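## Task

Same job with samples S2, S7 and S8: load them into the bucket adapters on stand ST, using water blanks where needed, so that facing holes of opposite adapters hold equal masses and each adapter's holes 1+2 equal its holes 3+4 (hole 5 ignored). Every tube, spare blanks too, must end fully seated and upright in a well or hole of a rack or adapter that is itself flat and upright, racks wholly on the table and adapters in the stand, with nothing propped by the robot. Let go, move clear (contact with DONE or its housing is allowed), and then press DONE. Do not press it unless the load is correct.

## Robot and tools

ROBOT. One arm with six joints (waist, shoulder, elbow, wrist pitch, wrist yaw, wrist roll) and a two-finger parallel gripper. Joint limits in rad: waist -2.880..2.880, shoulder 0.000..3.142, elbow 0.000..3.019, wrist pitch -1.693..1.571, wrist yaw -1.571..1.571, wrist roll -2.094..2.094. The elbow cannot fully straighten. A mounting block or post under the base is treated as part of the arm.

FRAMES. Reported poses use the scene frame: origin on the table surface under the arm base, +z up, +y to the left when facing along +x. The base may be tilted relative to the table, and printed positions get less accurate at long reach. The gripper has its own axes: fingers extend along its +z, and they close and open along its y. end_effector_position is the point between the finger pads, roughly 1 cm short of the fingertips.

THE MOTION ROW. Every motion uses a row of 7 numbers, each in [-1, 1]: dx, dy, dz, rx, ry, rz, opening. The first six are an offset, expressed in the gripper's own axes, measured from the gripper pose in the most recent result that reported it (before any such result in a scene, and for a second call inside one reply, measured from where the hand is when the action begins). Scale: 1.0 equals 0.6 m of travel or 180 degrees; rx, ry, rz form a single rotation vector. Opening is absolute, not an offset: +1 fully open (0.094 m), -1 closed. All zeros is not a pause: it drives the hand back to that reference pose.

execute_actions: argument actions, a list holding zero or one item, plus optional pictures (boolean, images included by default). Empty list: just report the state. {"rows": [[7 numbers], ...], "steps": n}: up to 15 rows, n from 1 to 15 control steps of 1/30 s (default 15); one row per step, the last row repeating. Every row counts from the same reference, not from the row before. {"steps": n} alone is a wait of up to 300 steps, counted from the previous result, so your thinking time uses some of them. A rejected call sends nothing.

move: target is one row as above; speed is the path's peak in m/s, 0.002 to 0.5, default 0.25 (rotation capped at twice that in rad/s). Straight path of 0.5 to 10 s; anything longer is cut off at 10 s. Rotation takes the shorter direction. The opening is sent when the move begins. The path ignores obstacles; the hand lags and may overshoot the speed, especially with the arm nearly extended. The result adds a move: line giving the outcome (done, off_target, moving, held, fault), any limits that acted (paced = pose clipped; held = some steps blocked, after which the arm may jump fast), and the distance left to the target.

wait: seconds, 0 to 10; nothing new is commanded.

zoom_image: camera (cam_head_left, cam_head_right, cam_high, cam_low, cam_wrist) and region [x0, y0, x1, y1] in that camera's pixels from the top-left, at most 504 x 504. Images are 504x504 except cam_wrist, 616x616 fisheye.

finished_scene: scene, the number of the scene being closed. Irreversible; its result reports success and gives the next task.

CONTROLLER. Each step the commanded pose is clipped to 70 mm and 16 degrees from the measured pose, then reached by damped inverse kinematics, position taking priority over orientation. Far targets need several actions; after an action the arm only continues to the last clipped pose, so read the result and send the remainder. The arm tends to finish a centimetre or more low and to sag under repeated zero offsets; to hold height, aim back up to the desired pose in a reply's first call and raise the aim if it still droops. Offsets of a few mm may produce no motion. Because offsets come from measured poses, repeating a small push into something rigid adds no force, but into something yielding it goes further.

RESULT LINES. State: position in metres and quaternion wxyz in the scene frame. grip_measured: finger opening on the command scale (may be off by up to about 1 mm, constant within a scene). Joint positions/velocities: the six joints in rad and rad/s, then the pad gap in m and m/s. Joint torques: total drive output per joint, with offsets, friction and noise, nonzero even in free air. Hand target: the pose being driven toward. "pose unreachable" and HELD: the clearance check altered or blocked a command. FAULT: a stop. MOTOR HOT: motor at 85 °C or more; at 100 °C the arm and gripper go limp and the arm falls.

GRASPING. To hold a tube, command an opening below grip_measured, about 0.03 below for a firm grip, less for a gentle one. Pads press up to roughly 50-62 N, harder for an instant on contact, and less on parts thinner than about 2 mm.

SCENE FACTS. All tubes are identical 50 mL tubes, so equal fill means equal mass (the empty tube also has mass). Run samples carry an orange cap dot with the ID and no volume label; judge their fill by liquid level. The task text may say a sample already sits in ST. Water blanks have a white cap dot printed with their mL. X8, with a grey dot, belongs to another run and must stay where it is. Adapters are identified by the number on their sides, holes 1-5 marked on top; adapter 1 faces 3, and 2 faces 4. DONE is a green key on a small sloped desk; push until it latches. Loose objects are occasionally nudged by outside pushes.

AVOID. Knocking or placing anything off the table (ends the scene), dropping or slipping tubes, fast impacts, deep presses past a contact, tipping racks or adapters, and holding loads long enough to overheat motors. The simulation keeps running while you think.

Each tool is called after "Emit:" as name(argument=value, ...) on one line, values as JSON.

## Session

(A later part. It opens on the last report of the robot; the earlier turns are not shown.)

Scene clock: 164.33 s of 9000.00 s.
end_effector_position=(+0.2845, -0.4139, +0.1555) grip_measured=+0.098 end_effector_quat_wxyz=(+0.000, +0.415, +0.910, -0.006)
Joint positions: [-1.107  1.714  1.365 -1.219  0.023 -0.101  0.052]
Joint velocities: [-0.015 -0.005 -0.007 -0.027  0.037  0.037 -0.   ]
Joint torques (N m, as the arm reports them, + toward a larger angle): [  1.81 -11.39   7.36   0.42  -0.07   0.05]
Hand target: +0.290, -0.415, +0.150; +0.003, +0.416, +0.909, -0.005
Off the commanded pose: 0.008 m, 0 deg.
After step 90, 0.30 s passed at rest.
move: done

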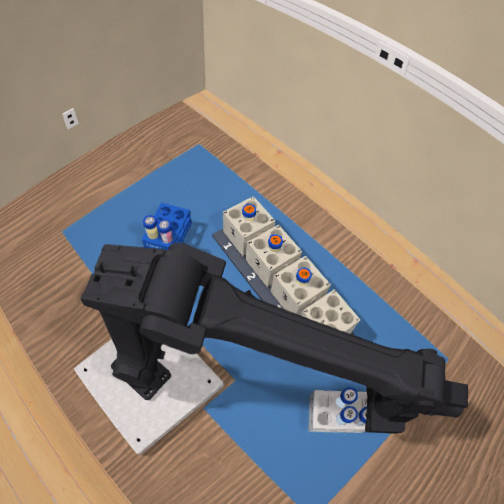

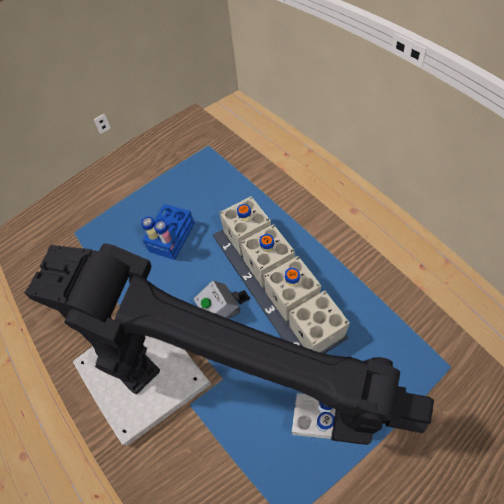

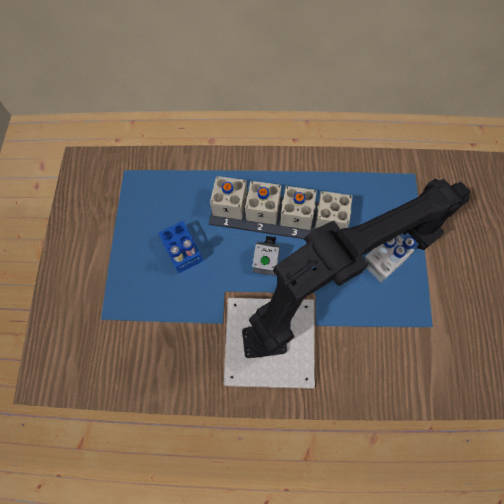

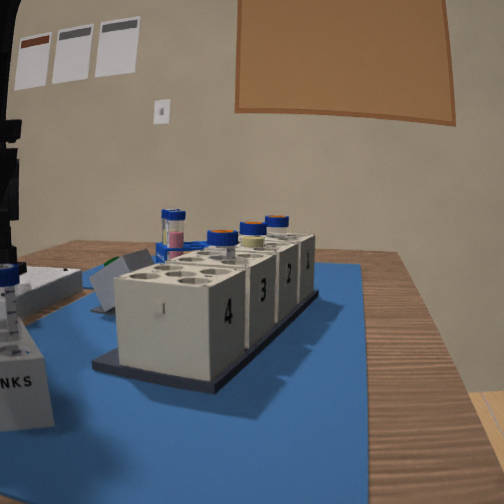

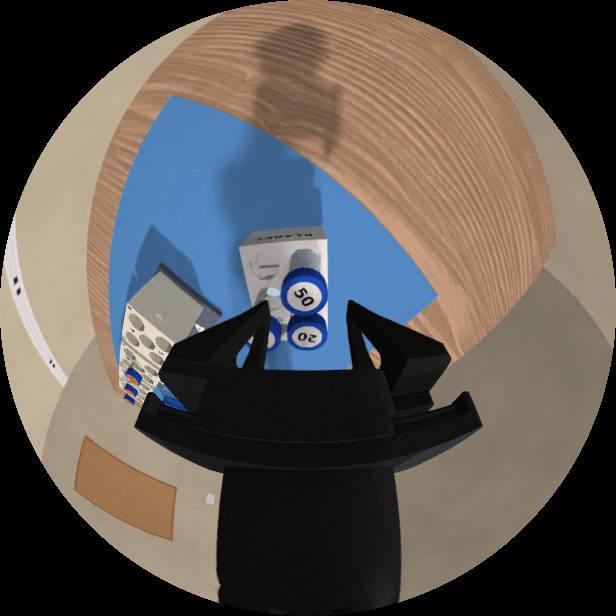

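Emit:
move(target=[0,0.009,0.068,-0.004,0,0,0.1], speed=0.05)

Scene clock: 167.33 s of 9000.00 s.
end_effector_position=(+0.2841, -0.4096, +0.1211) grip_measured=+0.098 end_effector_quat_wxyz=(+0.002, +0.415, +0.910, -0.002)
Joint positions: [-1.107  1.74   1.302 -1.132  0.014 -0.101  0.052]
Joint velocities: [ 0.015 -0.015 -0.007  0.007 -0.022  0.007  0.   ]
Joint torques (N m, as the arm reports them, + toward a larger angle): [  1.48 -11.39   7.1    0.42  -0.09   0.  ]
Hand target: +0.288, -0.411, +0.114; +0.003, +0.415, +0.910, -0.000
Off the commanded pose: 0.008 m, 0 deg.
move: done

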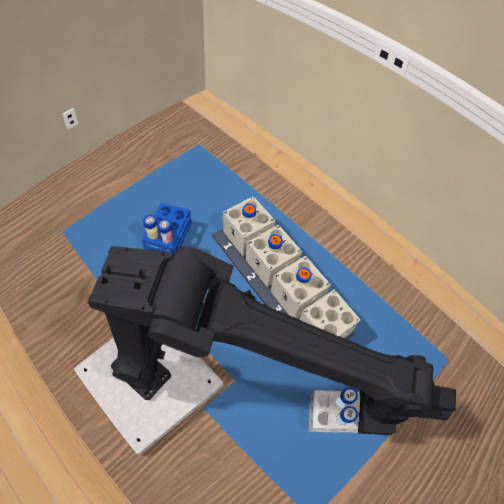

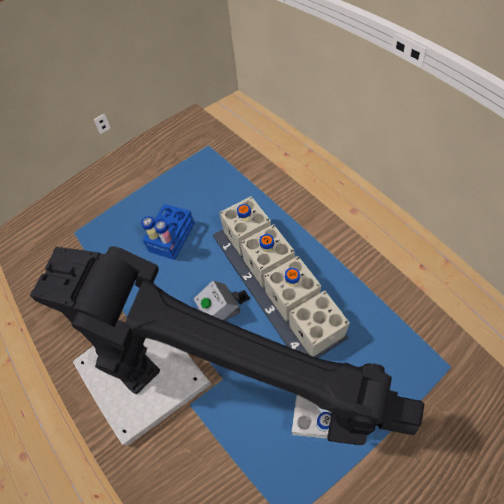

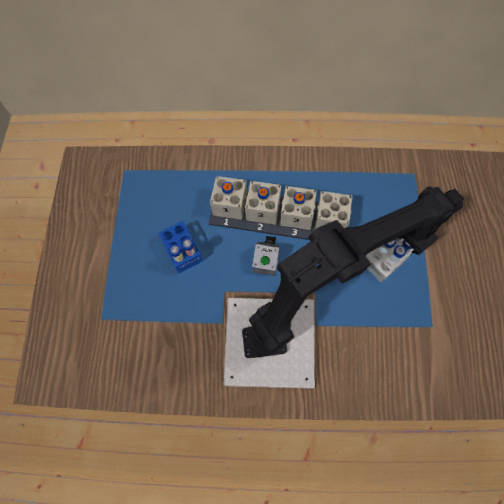

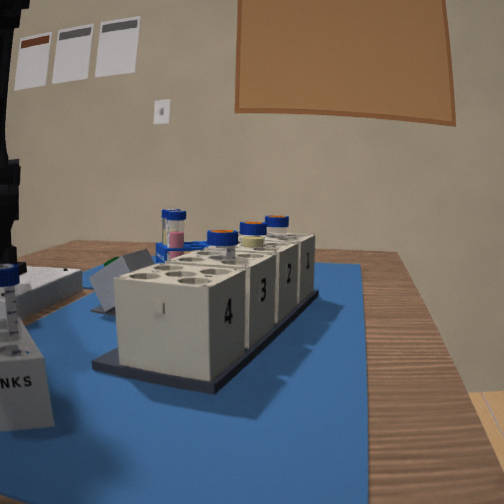

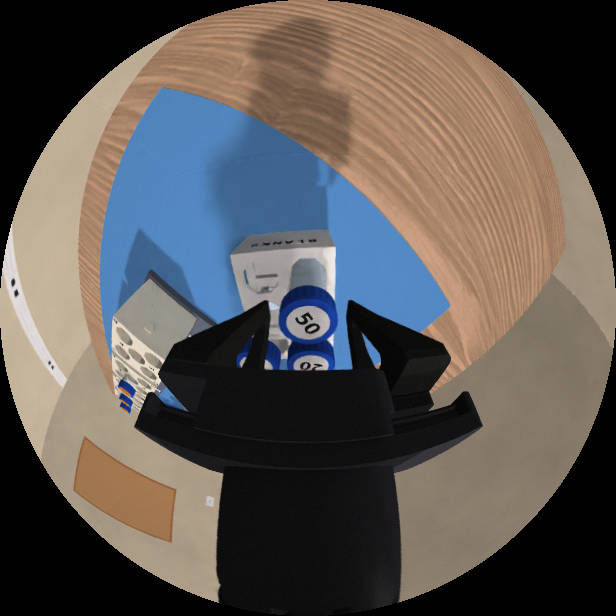

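Emit:
move(target=[-0.004,0,0.004,0,0,0,-0.345])

Emit:
move(target=[-0.02,0,-0.26,0,-0.012,0,-0.345], speed=0.1)

Emit:
move(target=[0.125,0.39,-0.01,0,-0.005,-0.23,-0.345], speed=0.2)

Scene clock: 171.50 s of 9000.00 s.
end_effector_position=(+0.2841, -0.4096, +0.1211) grip_measured=-0.318 end_effector_quat_wxyz=(+0.002, +0.415, +0.910, -0.002)
Joint positions: [-1.107  1.74   1.302 -1.132  0.014 -0.101  0.032]
Joint velocities: [-0.015 -0.005  0.002 -0.037  0.022 -0.022  0.001]
Joint torques (N m, as the arm reports them, + toward a larger angle): [  1.15 -11.85   7.2    0.07   0.02  -0.03]
Hand target: +0.286, -0.411, +0.119; +0.002, +0.415, +0.910, -0.002
Off the commanded pose: 0.003 m, 0 deg.
After step 90, 0.47 s passed at rest.
move: done

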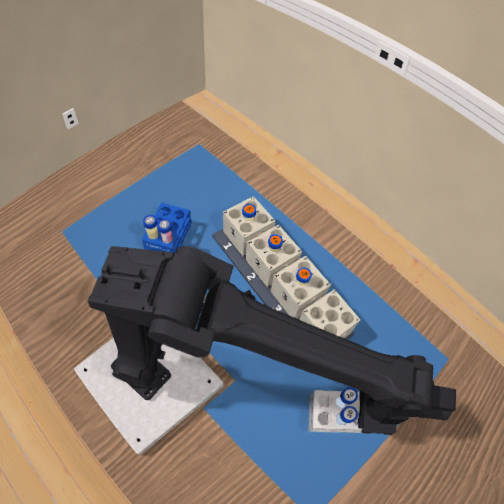

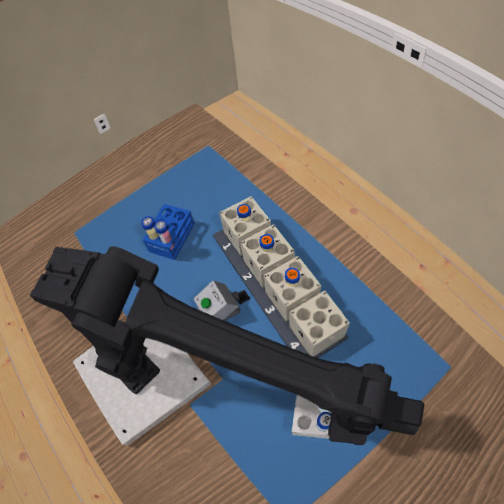

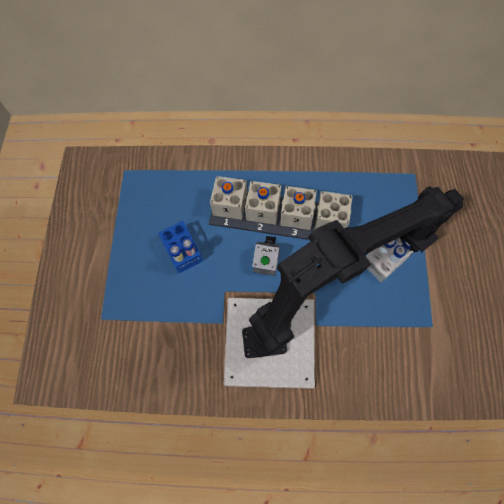

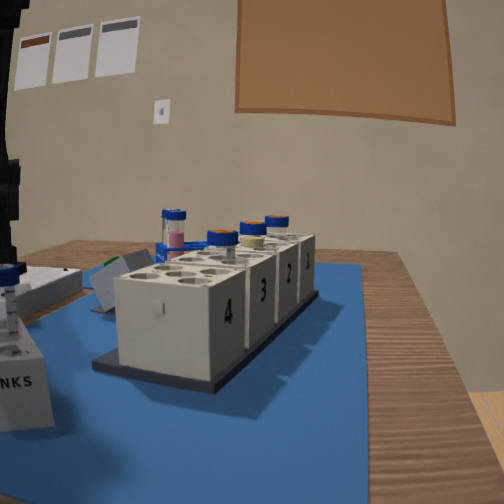

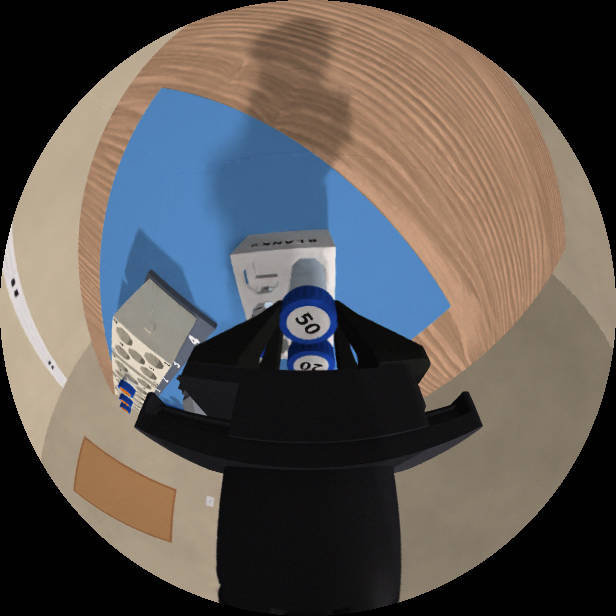

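Scene clock: 173.50 s of 9000.00 s.
end_effector_position=(+0.2830, -0.4110, +0.2455) grip_measured=-0.318 end_effector_quat_wxyz=(-0.009, +0.415, +0.910, +0.005)
Joint positions: [-1.107  1.67   1.55  -1.476  0.014 -0.101  0.032]
Joint velocities: [-0.005 -0.015  0.002  0.002 -0.007  0.022 -0.   ]
Joint torques (N m, as the arm reports them, + toward a larger angle): [  1.71 -13.98  11.13  -0.54  -0.08   0.01]
Hand target: +0.290, -0.416, +0.277; +0.019, +0.415, +0.910, -0.010
Off the commanded pose: 0.034 m, 4 deg.
move: off_target

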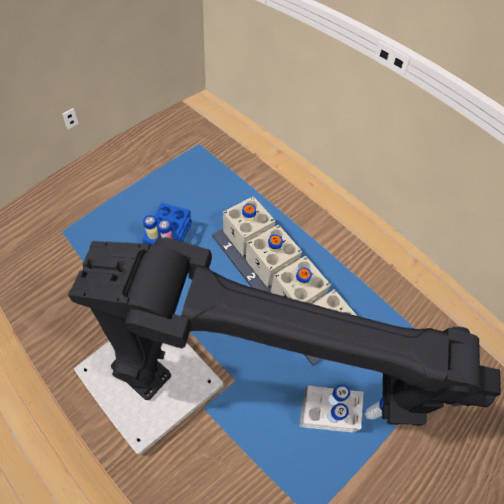

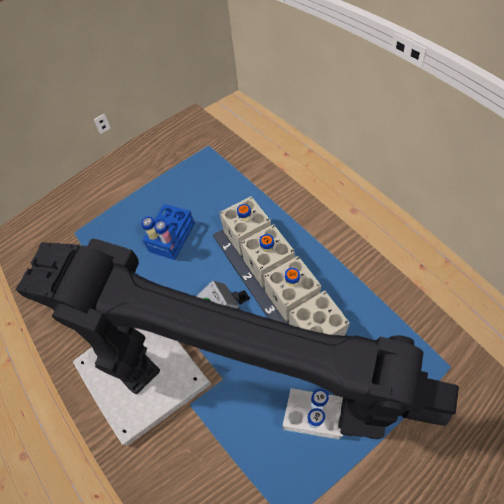

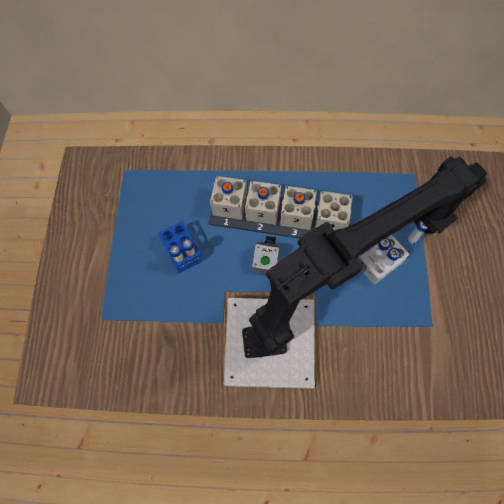

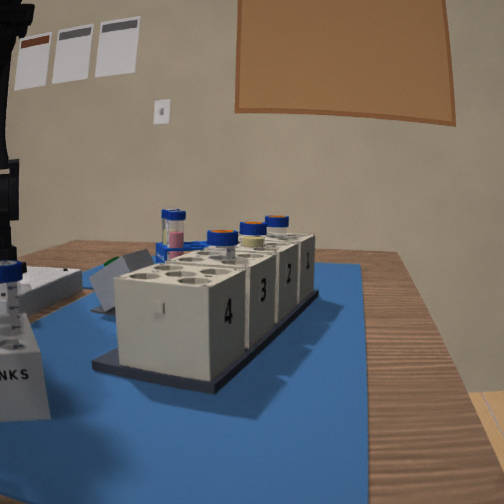

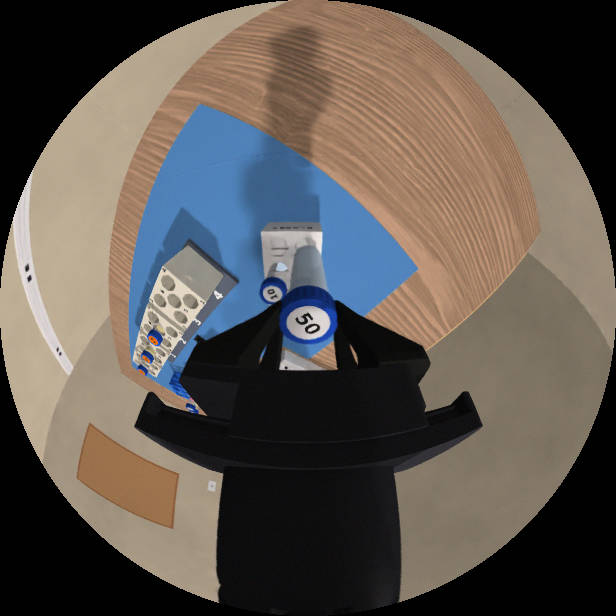

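Scene clock: 175.70 s of 9000.00 s.
end_effector_position=(+0.4098, -0.1987, +0.2356) grip_measured=-0.318 end_effector_quat_wxyz=(-0.025, +0.069, +0.997, +0.014)
Joint positions: [-0.595  1.592  1.419 -1.465  0.003 -0.306  0.032]
Joint velocities: [ 0.005  0.005 -0.022 -0.012 -0.066  0.022 -0.   ]
Joint torques (N m, as the arm reports them, + toward a larger angle): [  0.54 -12.73   8.22   0.21  -0.05  -0.12]
Hand target: +0.413, -0.202, +0.252; -0.001, +0.066, +0.998, +0.005
Off the commanded pose: 0.018 m, 3 deg.
move: off_target

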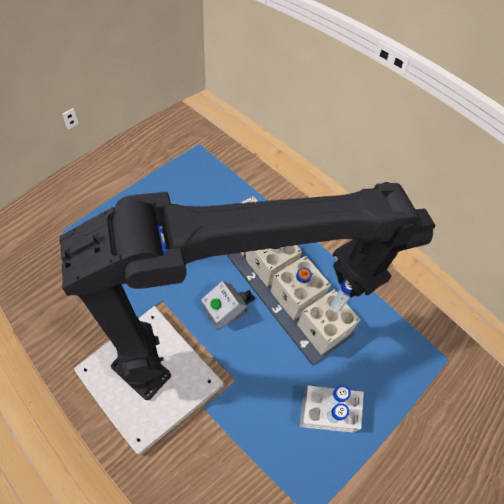

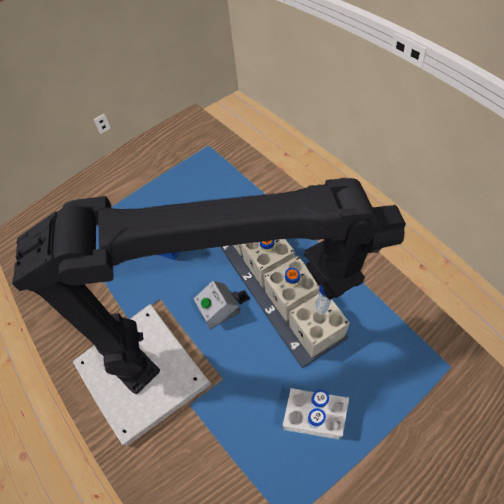

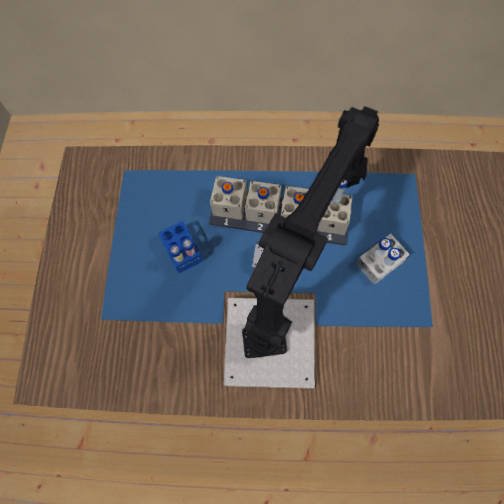

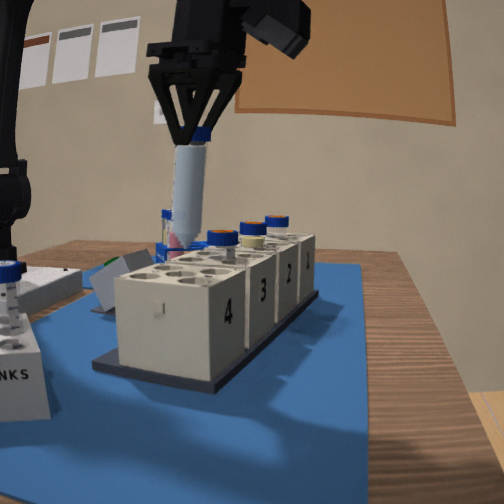

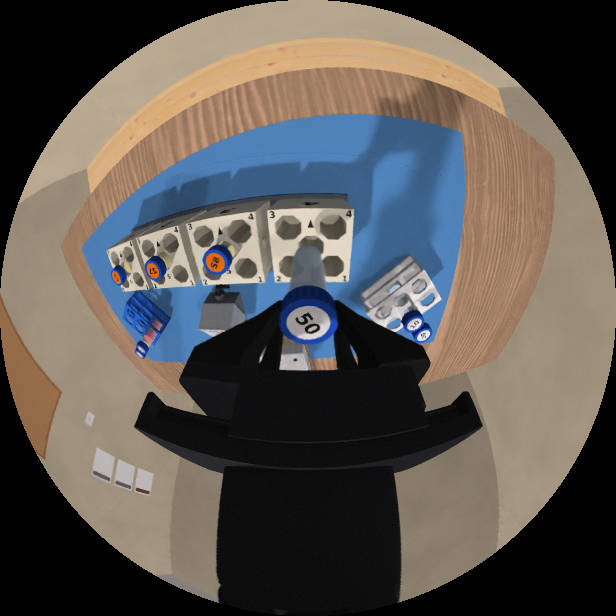

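Emit:
move(target=[0.008,0,0.035,0.01,-0.019,0,-0.345], speed=0.05)

Emit:
zoom_image(camera="cam_wrist", region=[240,200,380,320])

Scene clock: 179.17 s of 9000.00 s.
end_effector_position=(+0.4017, -0.1964, +0.2004) grip_measured=-0.318 end_effector_quat_wxyz=(-0.018, +0.069, +0.997, +0.005)
Joint positions: [-0.595  1.577  1.308 -1.348  0.014 -0.307  0.032]
Joint velocities: [-0.005 -0.005  0.012 -0.007  0.007  0.007 -0.   ]
Joint torques (N m, as the arm reports them, + toward a larger angle): [  1.24 -12.43   7.47   0.31   0.07  -0.03]
Hand target: +0.404, -0.197, +0.215; +0.003, +0.069, +0.998, -0.004
Off the commanded pose: 0.015 m, 3 deg.
move: off_target

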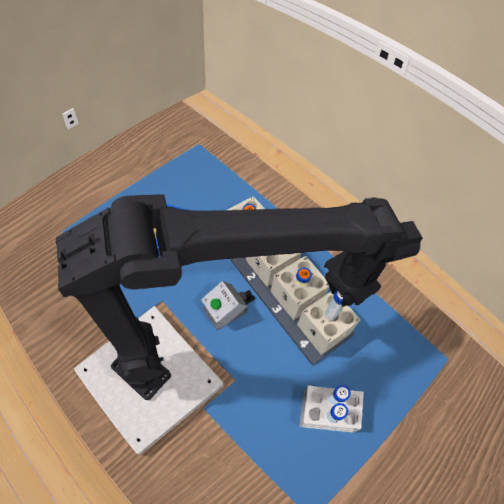

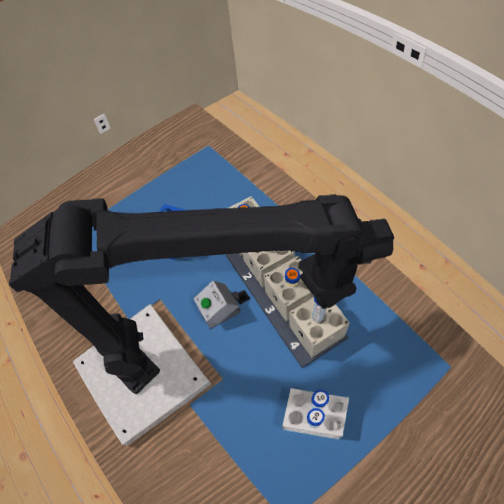

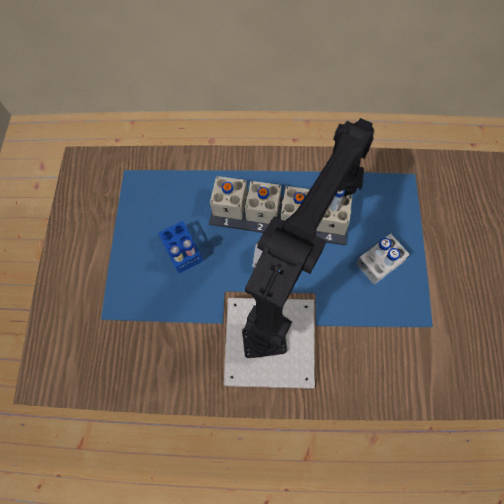

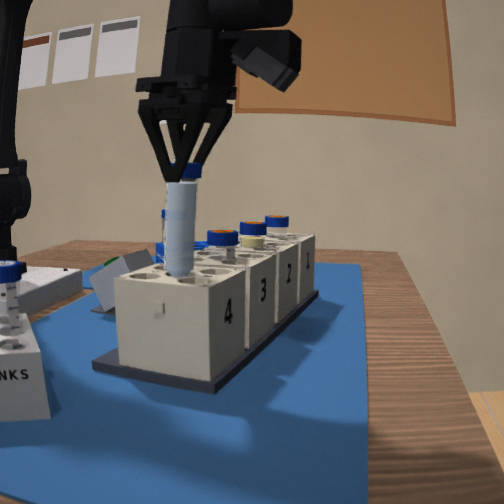

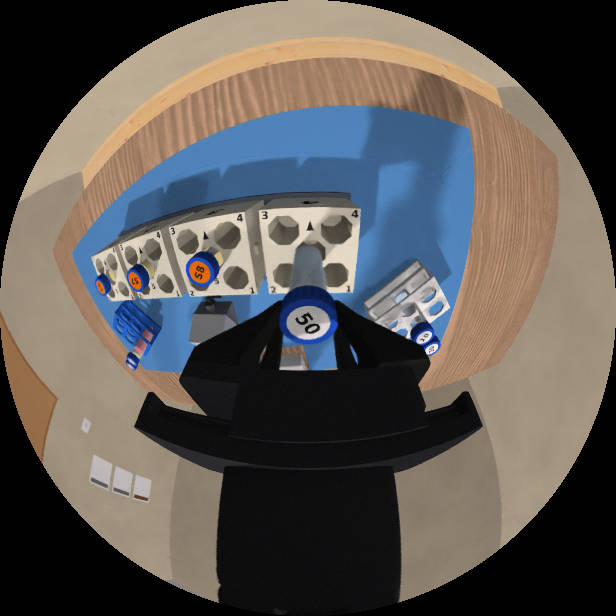

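Region (240, 200, 380, 320) of cam_wrist's 616x616 image, scaled by 3.600, with more detail than that image has; it fills the top 432 rows of this view, and the rest is white.

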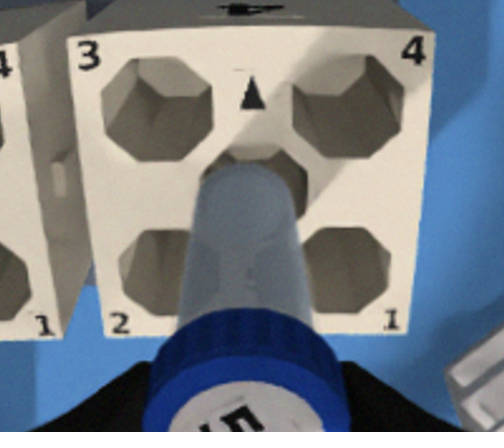

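Emit:
move(target=[-0.012,-0.009,0.012,0.005,-0.014,0,-0.345], speed=0.03)

Emit:
zoom_image(camera="cam_wrist", region=[240,200,380,320])

Scene clock: 181.77 s of 9000.00 s.
end_effector_position=(+0.4043, -0.1983, +0.1903) grip_measured=-0.318 end_effector_quat_wxyz=(-0.007, +0.069, +0.998, -0.000)
Joint positions: [-0.596  1.577  1.28  -1.297  0.016 -0.307  0.032]
Joint velocities: [-0.005 -0.005  0.002  0.002  0.022  0.022  0.001]
Joint torques (N m, as the arm reports them, + toward a larger angle): [  0.61 -10.63   7.53   0.5    0.02  -0.1 ]
Hand target: +0.408, -0.203, +0.193; +0.003, +0.068, +0.998, -0.005
Off the commanded pose: 0.006 m, 1 deg.
move: done

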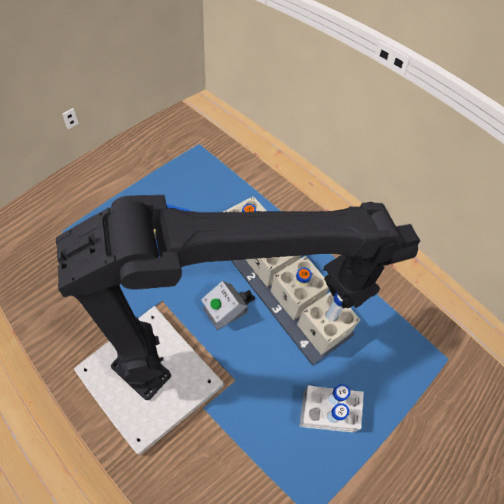

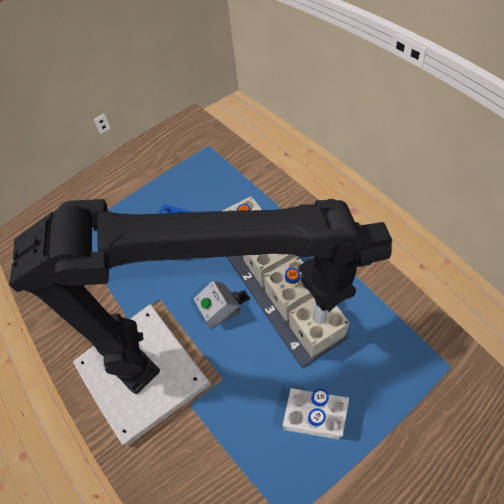

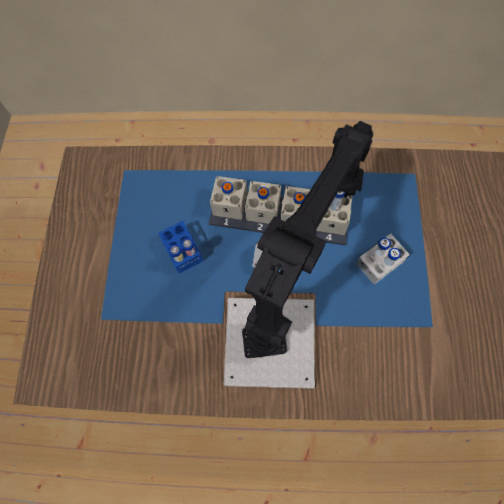

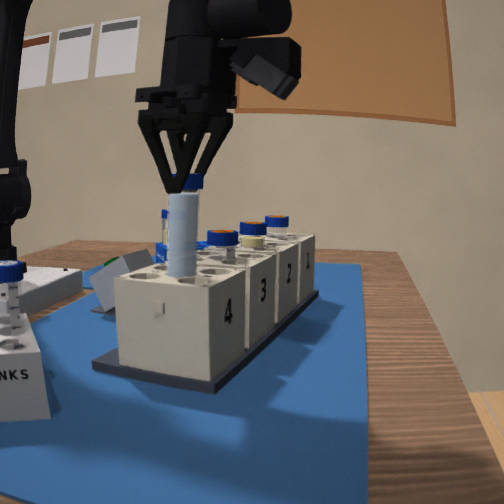

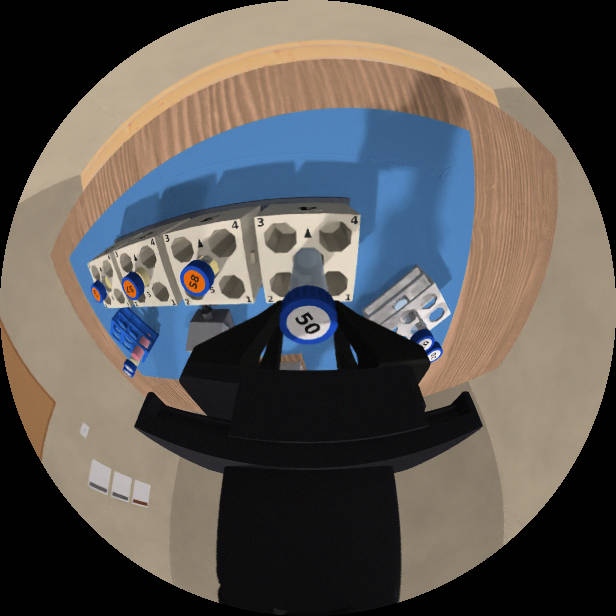

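Region (240, 200, 380, 320) of cam_wrist's 616x616 image, scaled by 3.600, with more detail than that image has; it fills the top 432 rows of this view, and the rest is white.

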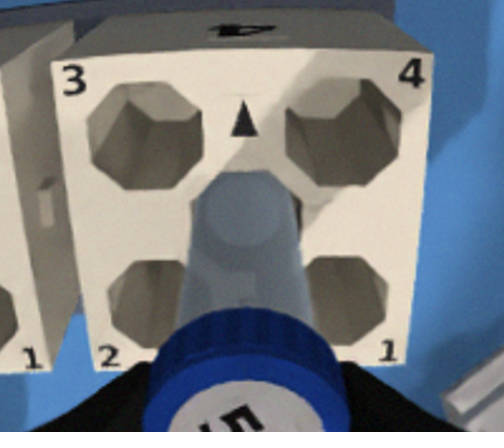

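Emit:
move(target=[-0.006,-0.003,0.12,0,-0.004,0,-0.345], speed=0.05)

Scene clock: 187.30 s of 9000.00 s.
end_effector_position=(+0.4024, -0.1985, +0.1241) grip_measured=-0.318 end_effector_quat_wxyz=(-0.004, +0.071, +0.997, -0.002)
Joint positions: [-0.599  1.632  1.161 -1.115  0.017 -0.307  0.032]
Joint velocities: [-0.005  0.005 -0.002 -0.002 -0.037 -0.022 -0.001]
Joint torques (N m, as the arm reports them, + toward a larger angle): [ 0.89 -9.42  7.    0.54 -0.14 -0.09]
Hand target: +0.407, -0.201, +0.118; -0.001, +0.069, +0.998, -0.001
Off the commanded pose: 0.008 m, 0 deg.
After step 90, 0.80 s passed at rest.
move: done

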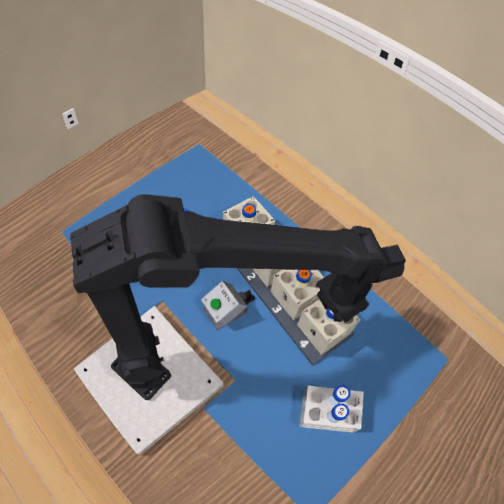

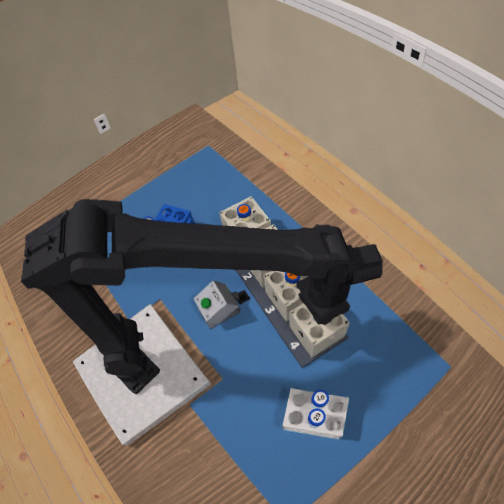

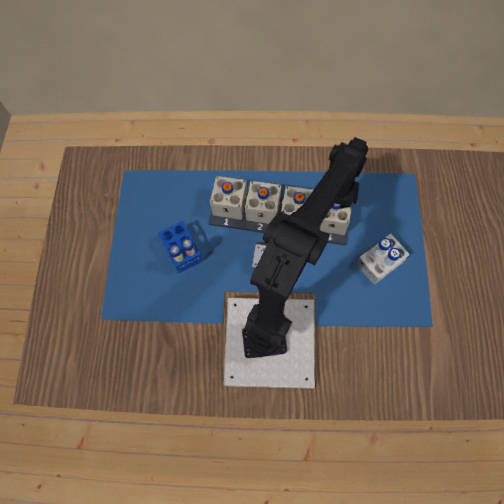

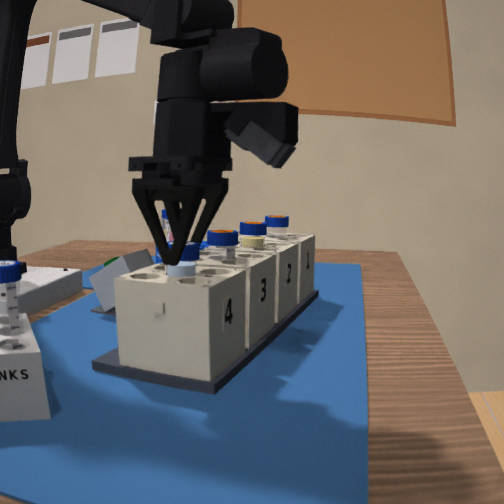

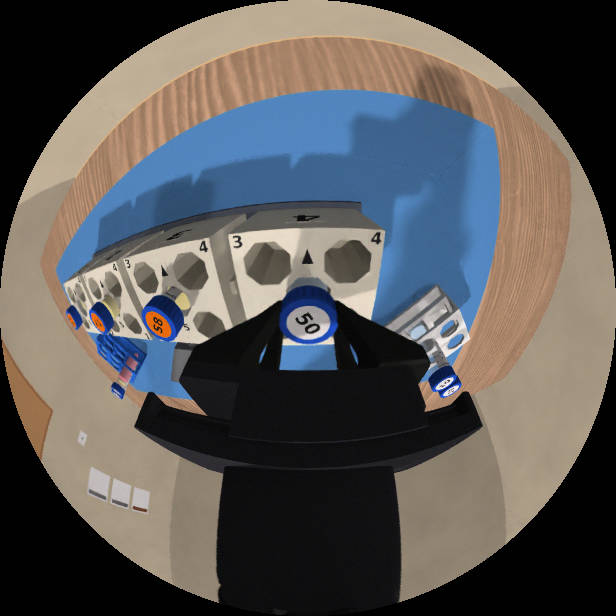

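Emit:
move(target=[0,0,0,0,0,0,0.1])

Emit:
move(target=[-0.01,0,-0.15,0,-0.008,0,0.1], speed=0.12)

Emit:
move(target=[0.35,0.295,0.03,0,-0.135,0,-1], speed=0.2)

Scene clock: 192.07 s of 9000.00 s.
end_effector_position=(+0.4020, -0.1983, +0.1237) grip_measured=+0.098 end_effector_quat_wxyz=(-0.004, +0.071, +0.997, -0.002)
Joint positions: [-0.599  1.632  1.16  -1.115  0.017 -0.307  0.052]
Joint velocities: [ 0.005 -0.015  0.022 -0.012 -0.066 -0.051 -0.001]
Joint torques (N m, as the arm reports them, + toward a larger angle): [  1.17 -10.62   6.84  -0.08   0.01  -0.03]
Hand target: +0.402, -0.198, +0.124; -0.004, +0.071, +0.997, -0.002
Off the commanded pose: 0.001 m, 0 deg.
After step 90, 1.07 s passed at rest.
move: done

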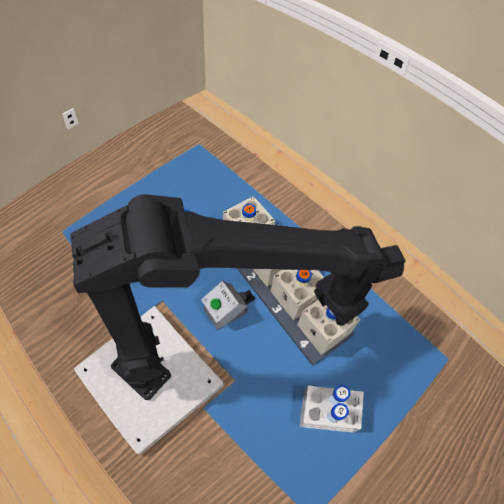

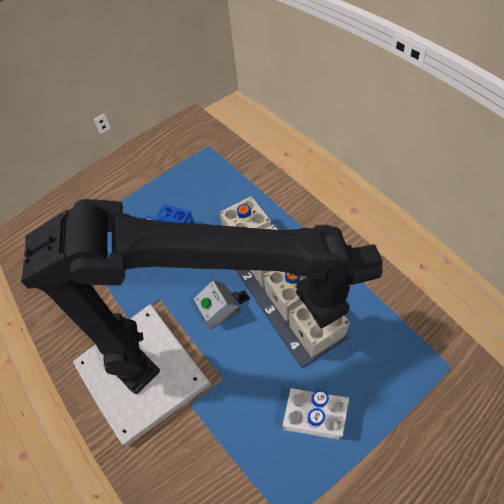

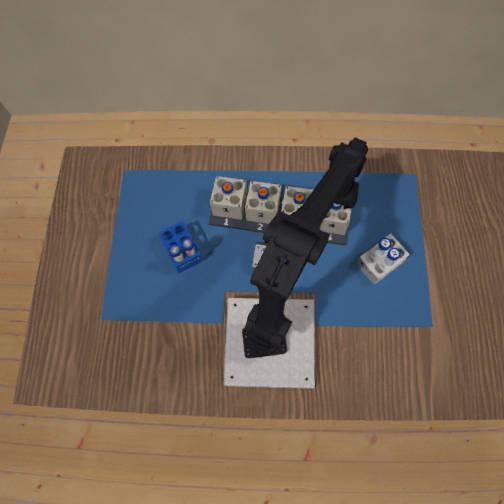

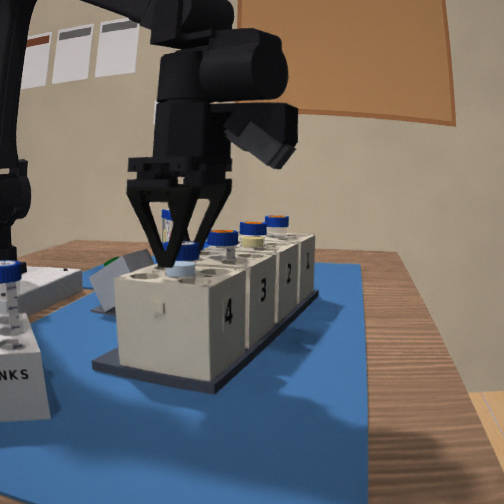

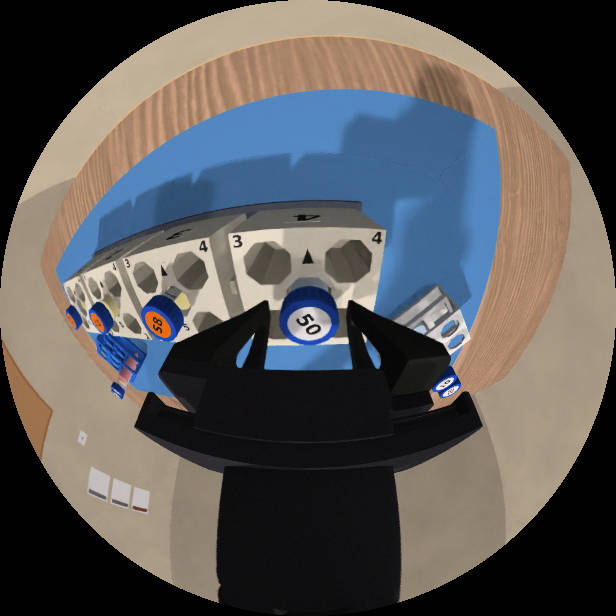

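Scene clock: 193.17 s of 9000.00 s.
end_effector_position=(+0.3967, -0.1956, +0.1919) grip_measured=+0.098 end_effector_quat_wxyz=(-0.013, +0.070, +0.997, +0.004)
Joint positions: [-0.599  1.565  1.271 -1.314  0.012 -0.307  0.052]
Joint velocities: [-0.005 -0.005  0.002 -0.012 -0.022 -0.022  0.001]
Joint torques (N m, as the arm reports them, + toward a larger angle): [  1.58 -11.14  10.3   -0.52  -0.1    0.  ]
Hand target: +0.407, -0.198, +0.214; +0.008, +0.070, +0.997, -0.003
Off the commanded pose: 0.025 m, 3 deg.
move: off_target

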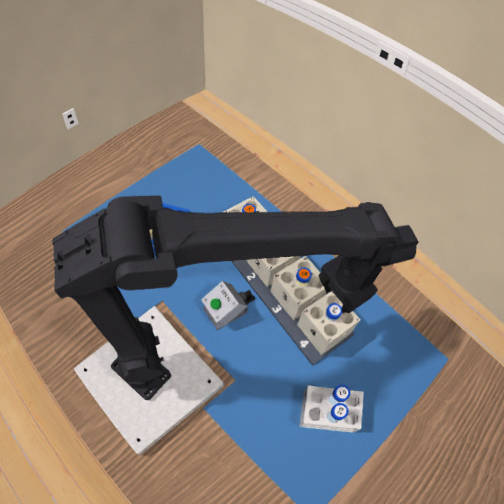

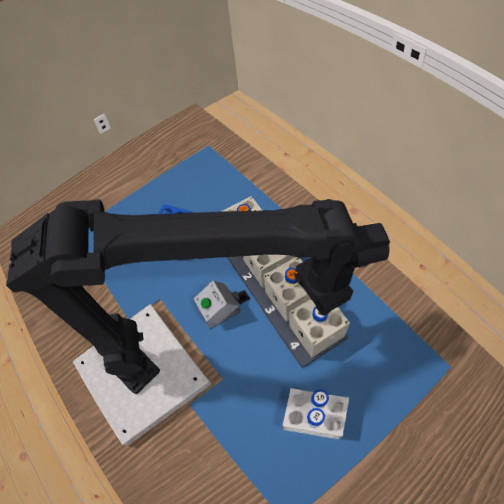

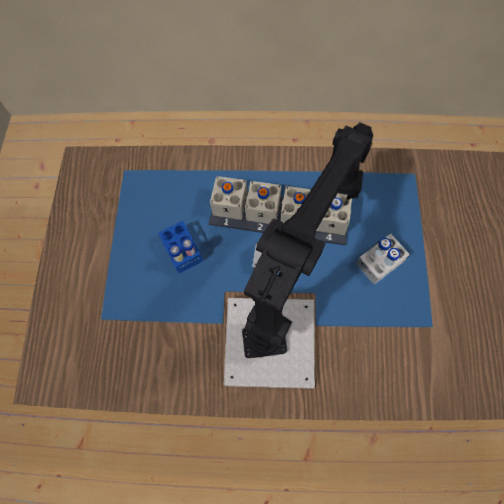

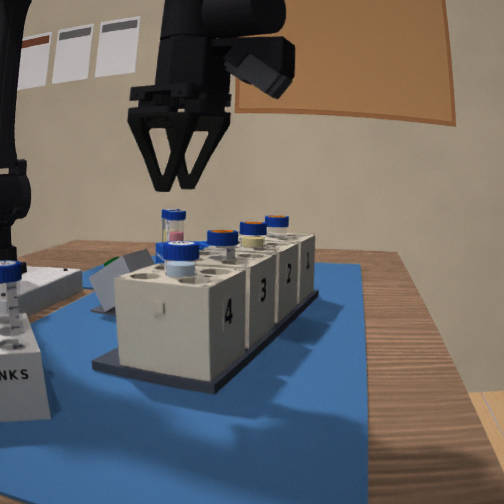

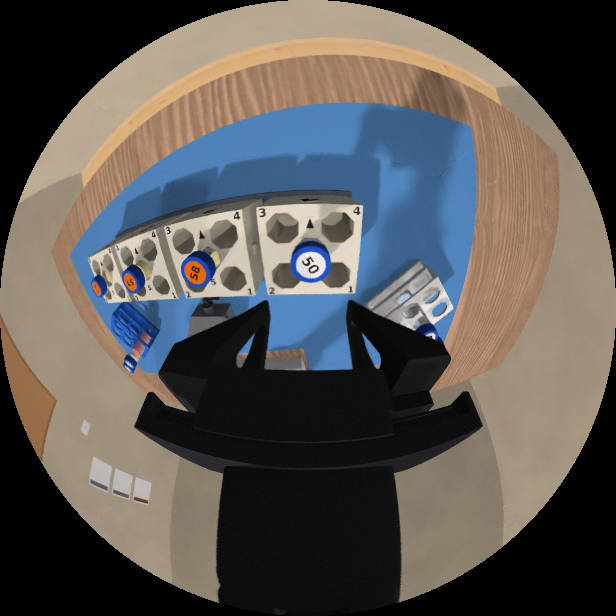

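Scene clock: 195.23 s of 9000.00 s.
end_effector_position=(+0.2158, +0.0114, +0.1792) grip_measured=-0.983 end_effector_quat_wxyz=(+0.200, +0.065, +0.978, -0.013)
Joint positions: [-0.007  0.595  0.518 -1.117  0.109  0.253  0.001]
Joint velocities: [-0.015 -0.005  0.002  0.002 -0.022 -0.007  0.   ]
Joint torques (N m, as the arm reports them, + toward a larger angle): [1.3  1.39 8.46 0.17 0.22 0.05]
Hand target: +0.215, +0.012, +0.180; +0.196, +0.069, +0.978, -0.014
Off the commanded pose: 0.004 m, 1 deg.
move: done

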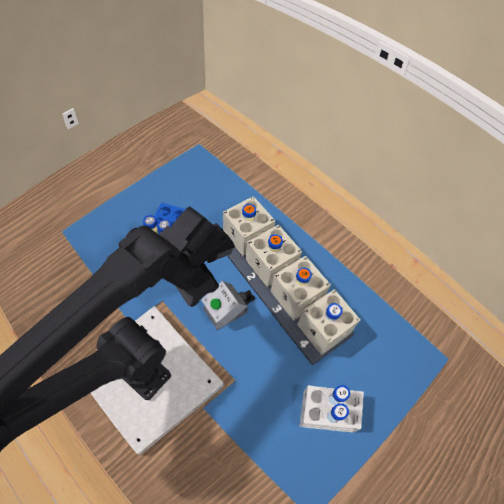

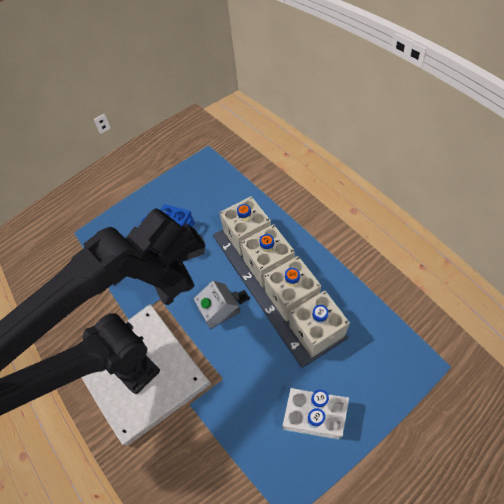

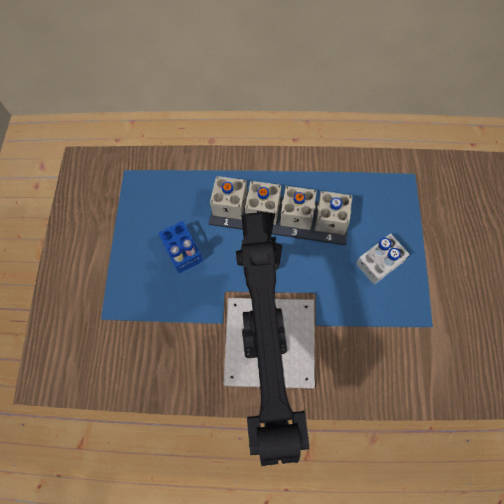

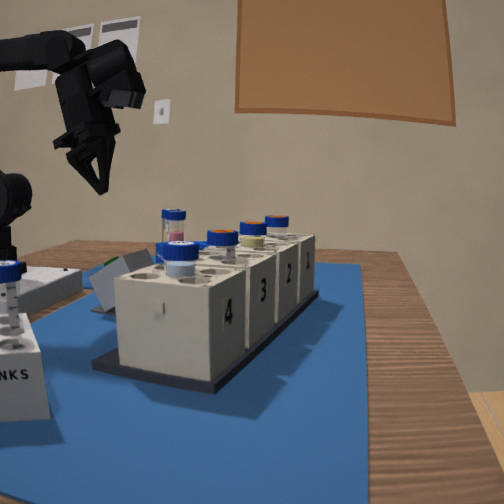

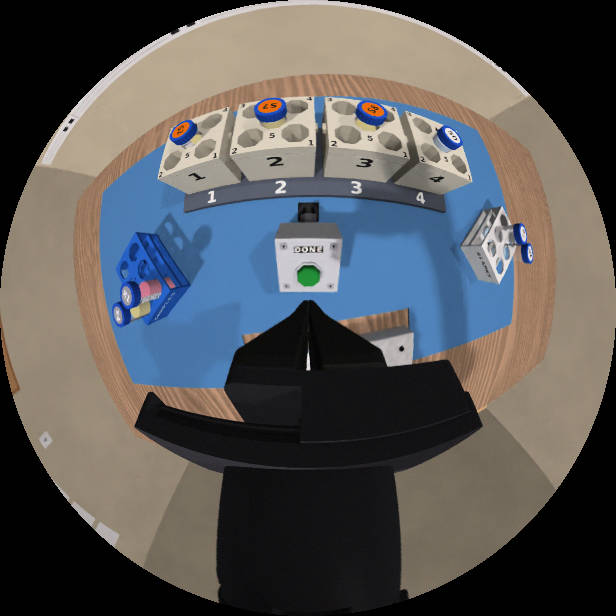

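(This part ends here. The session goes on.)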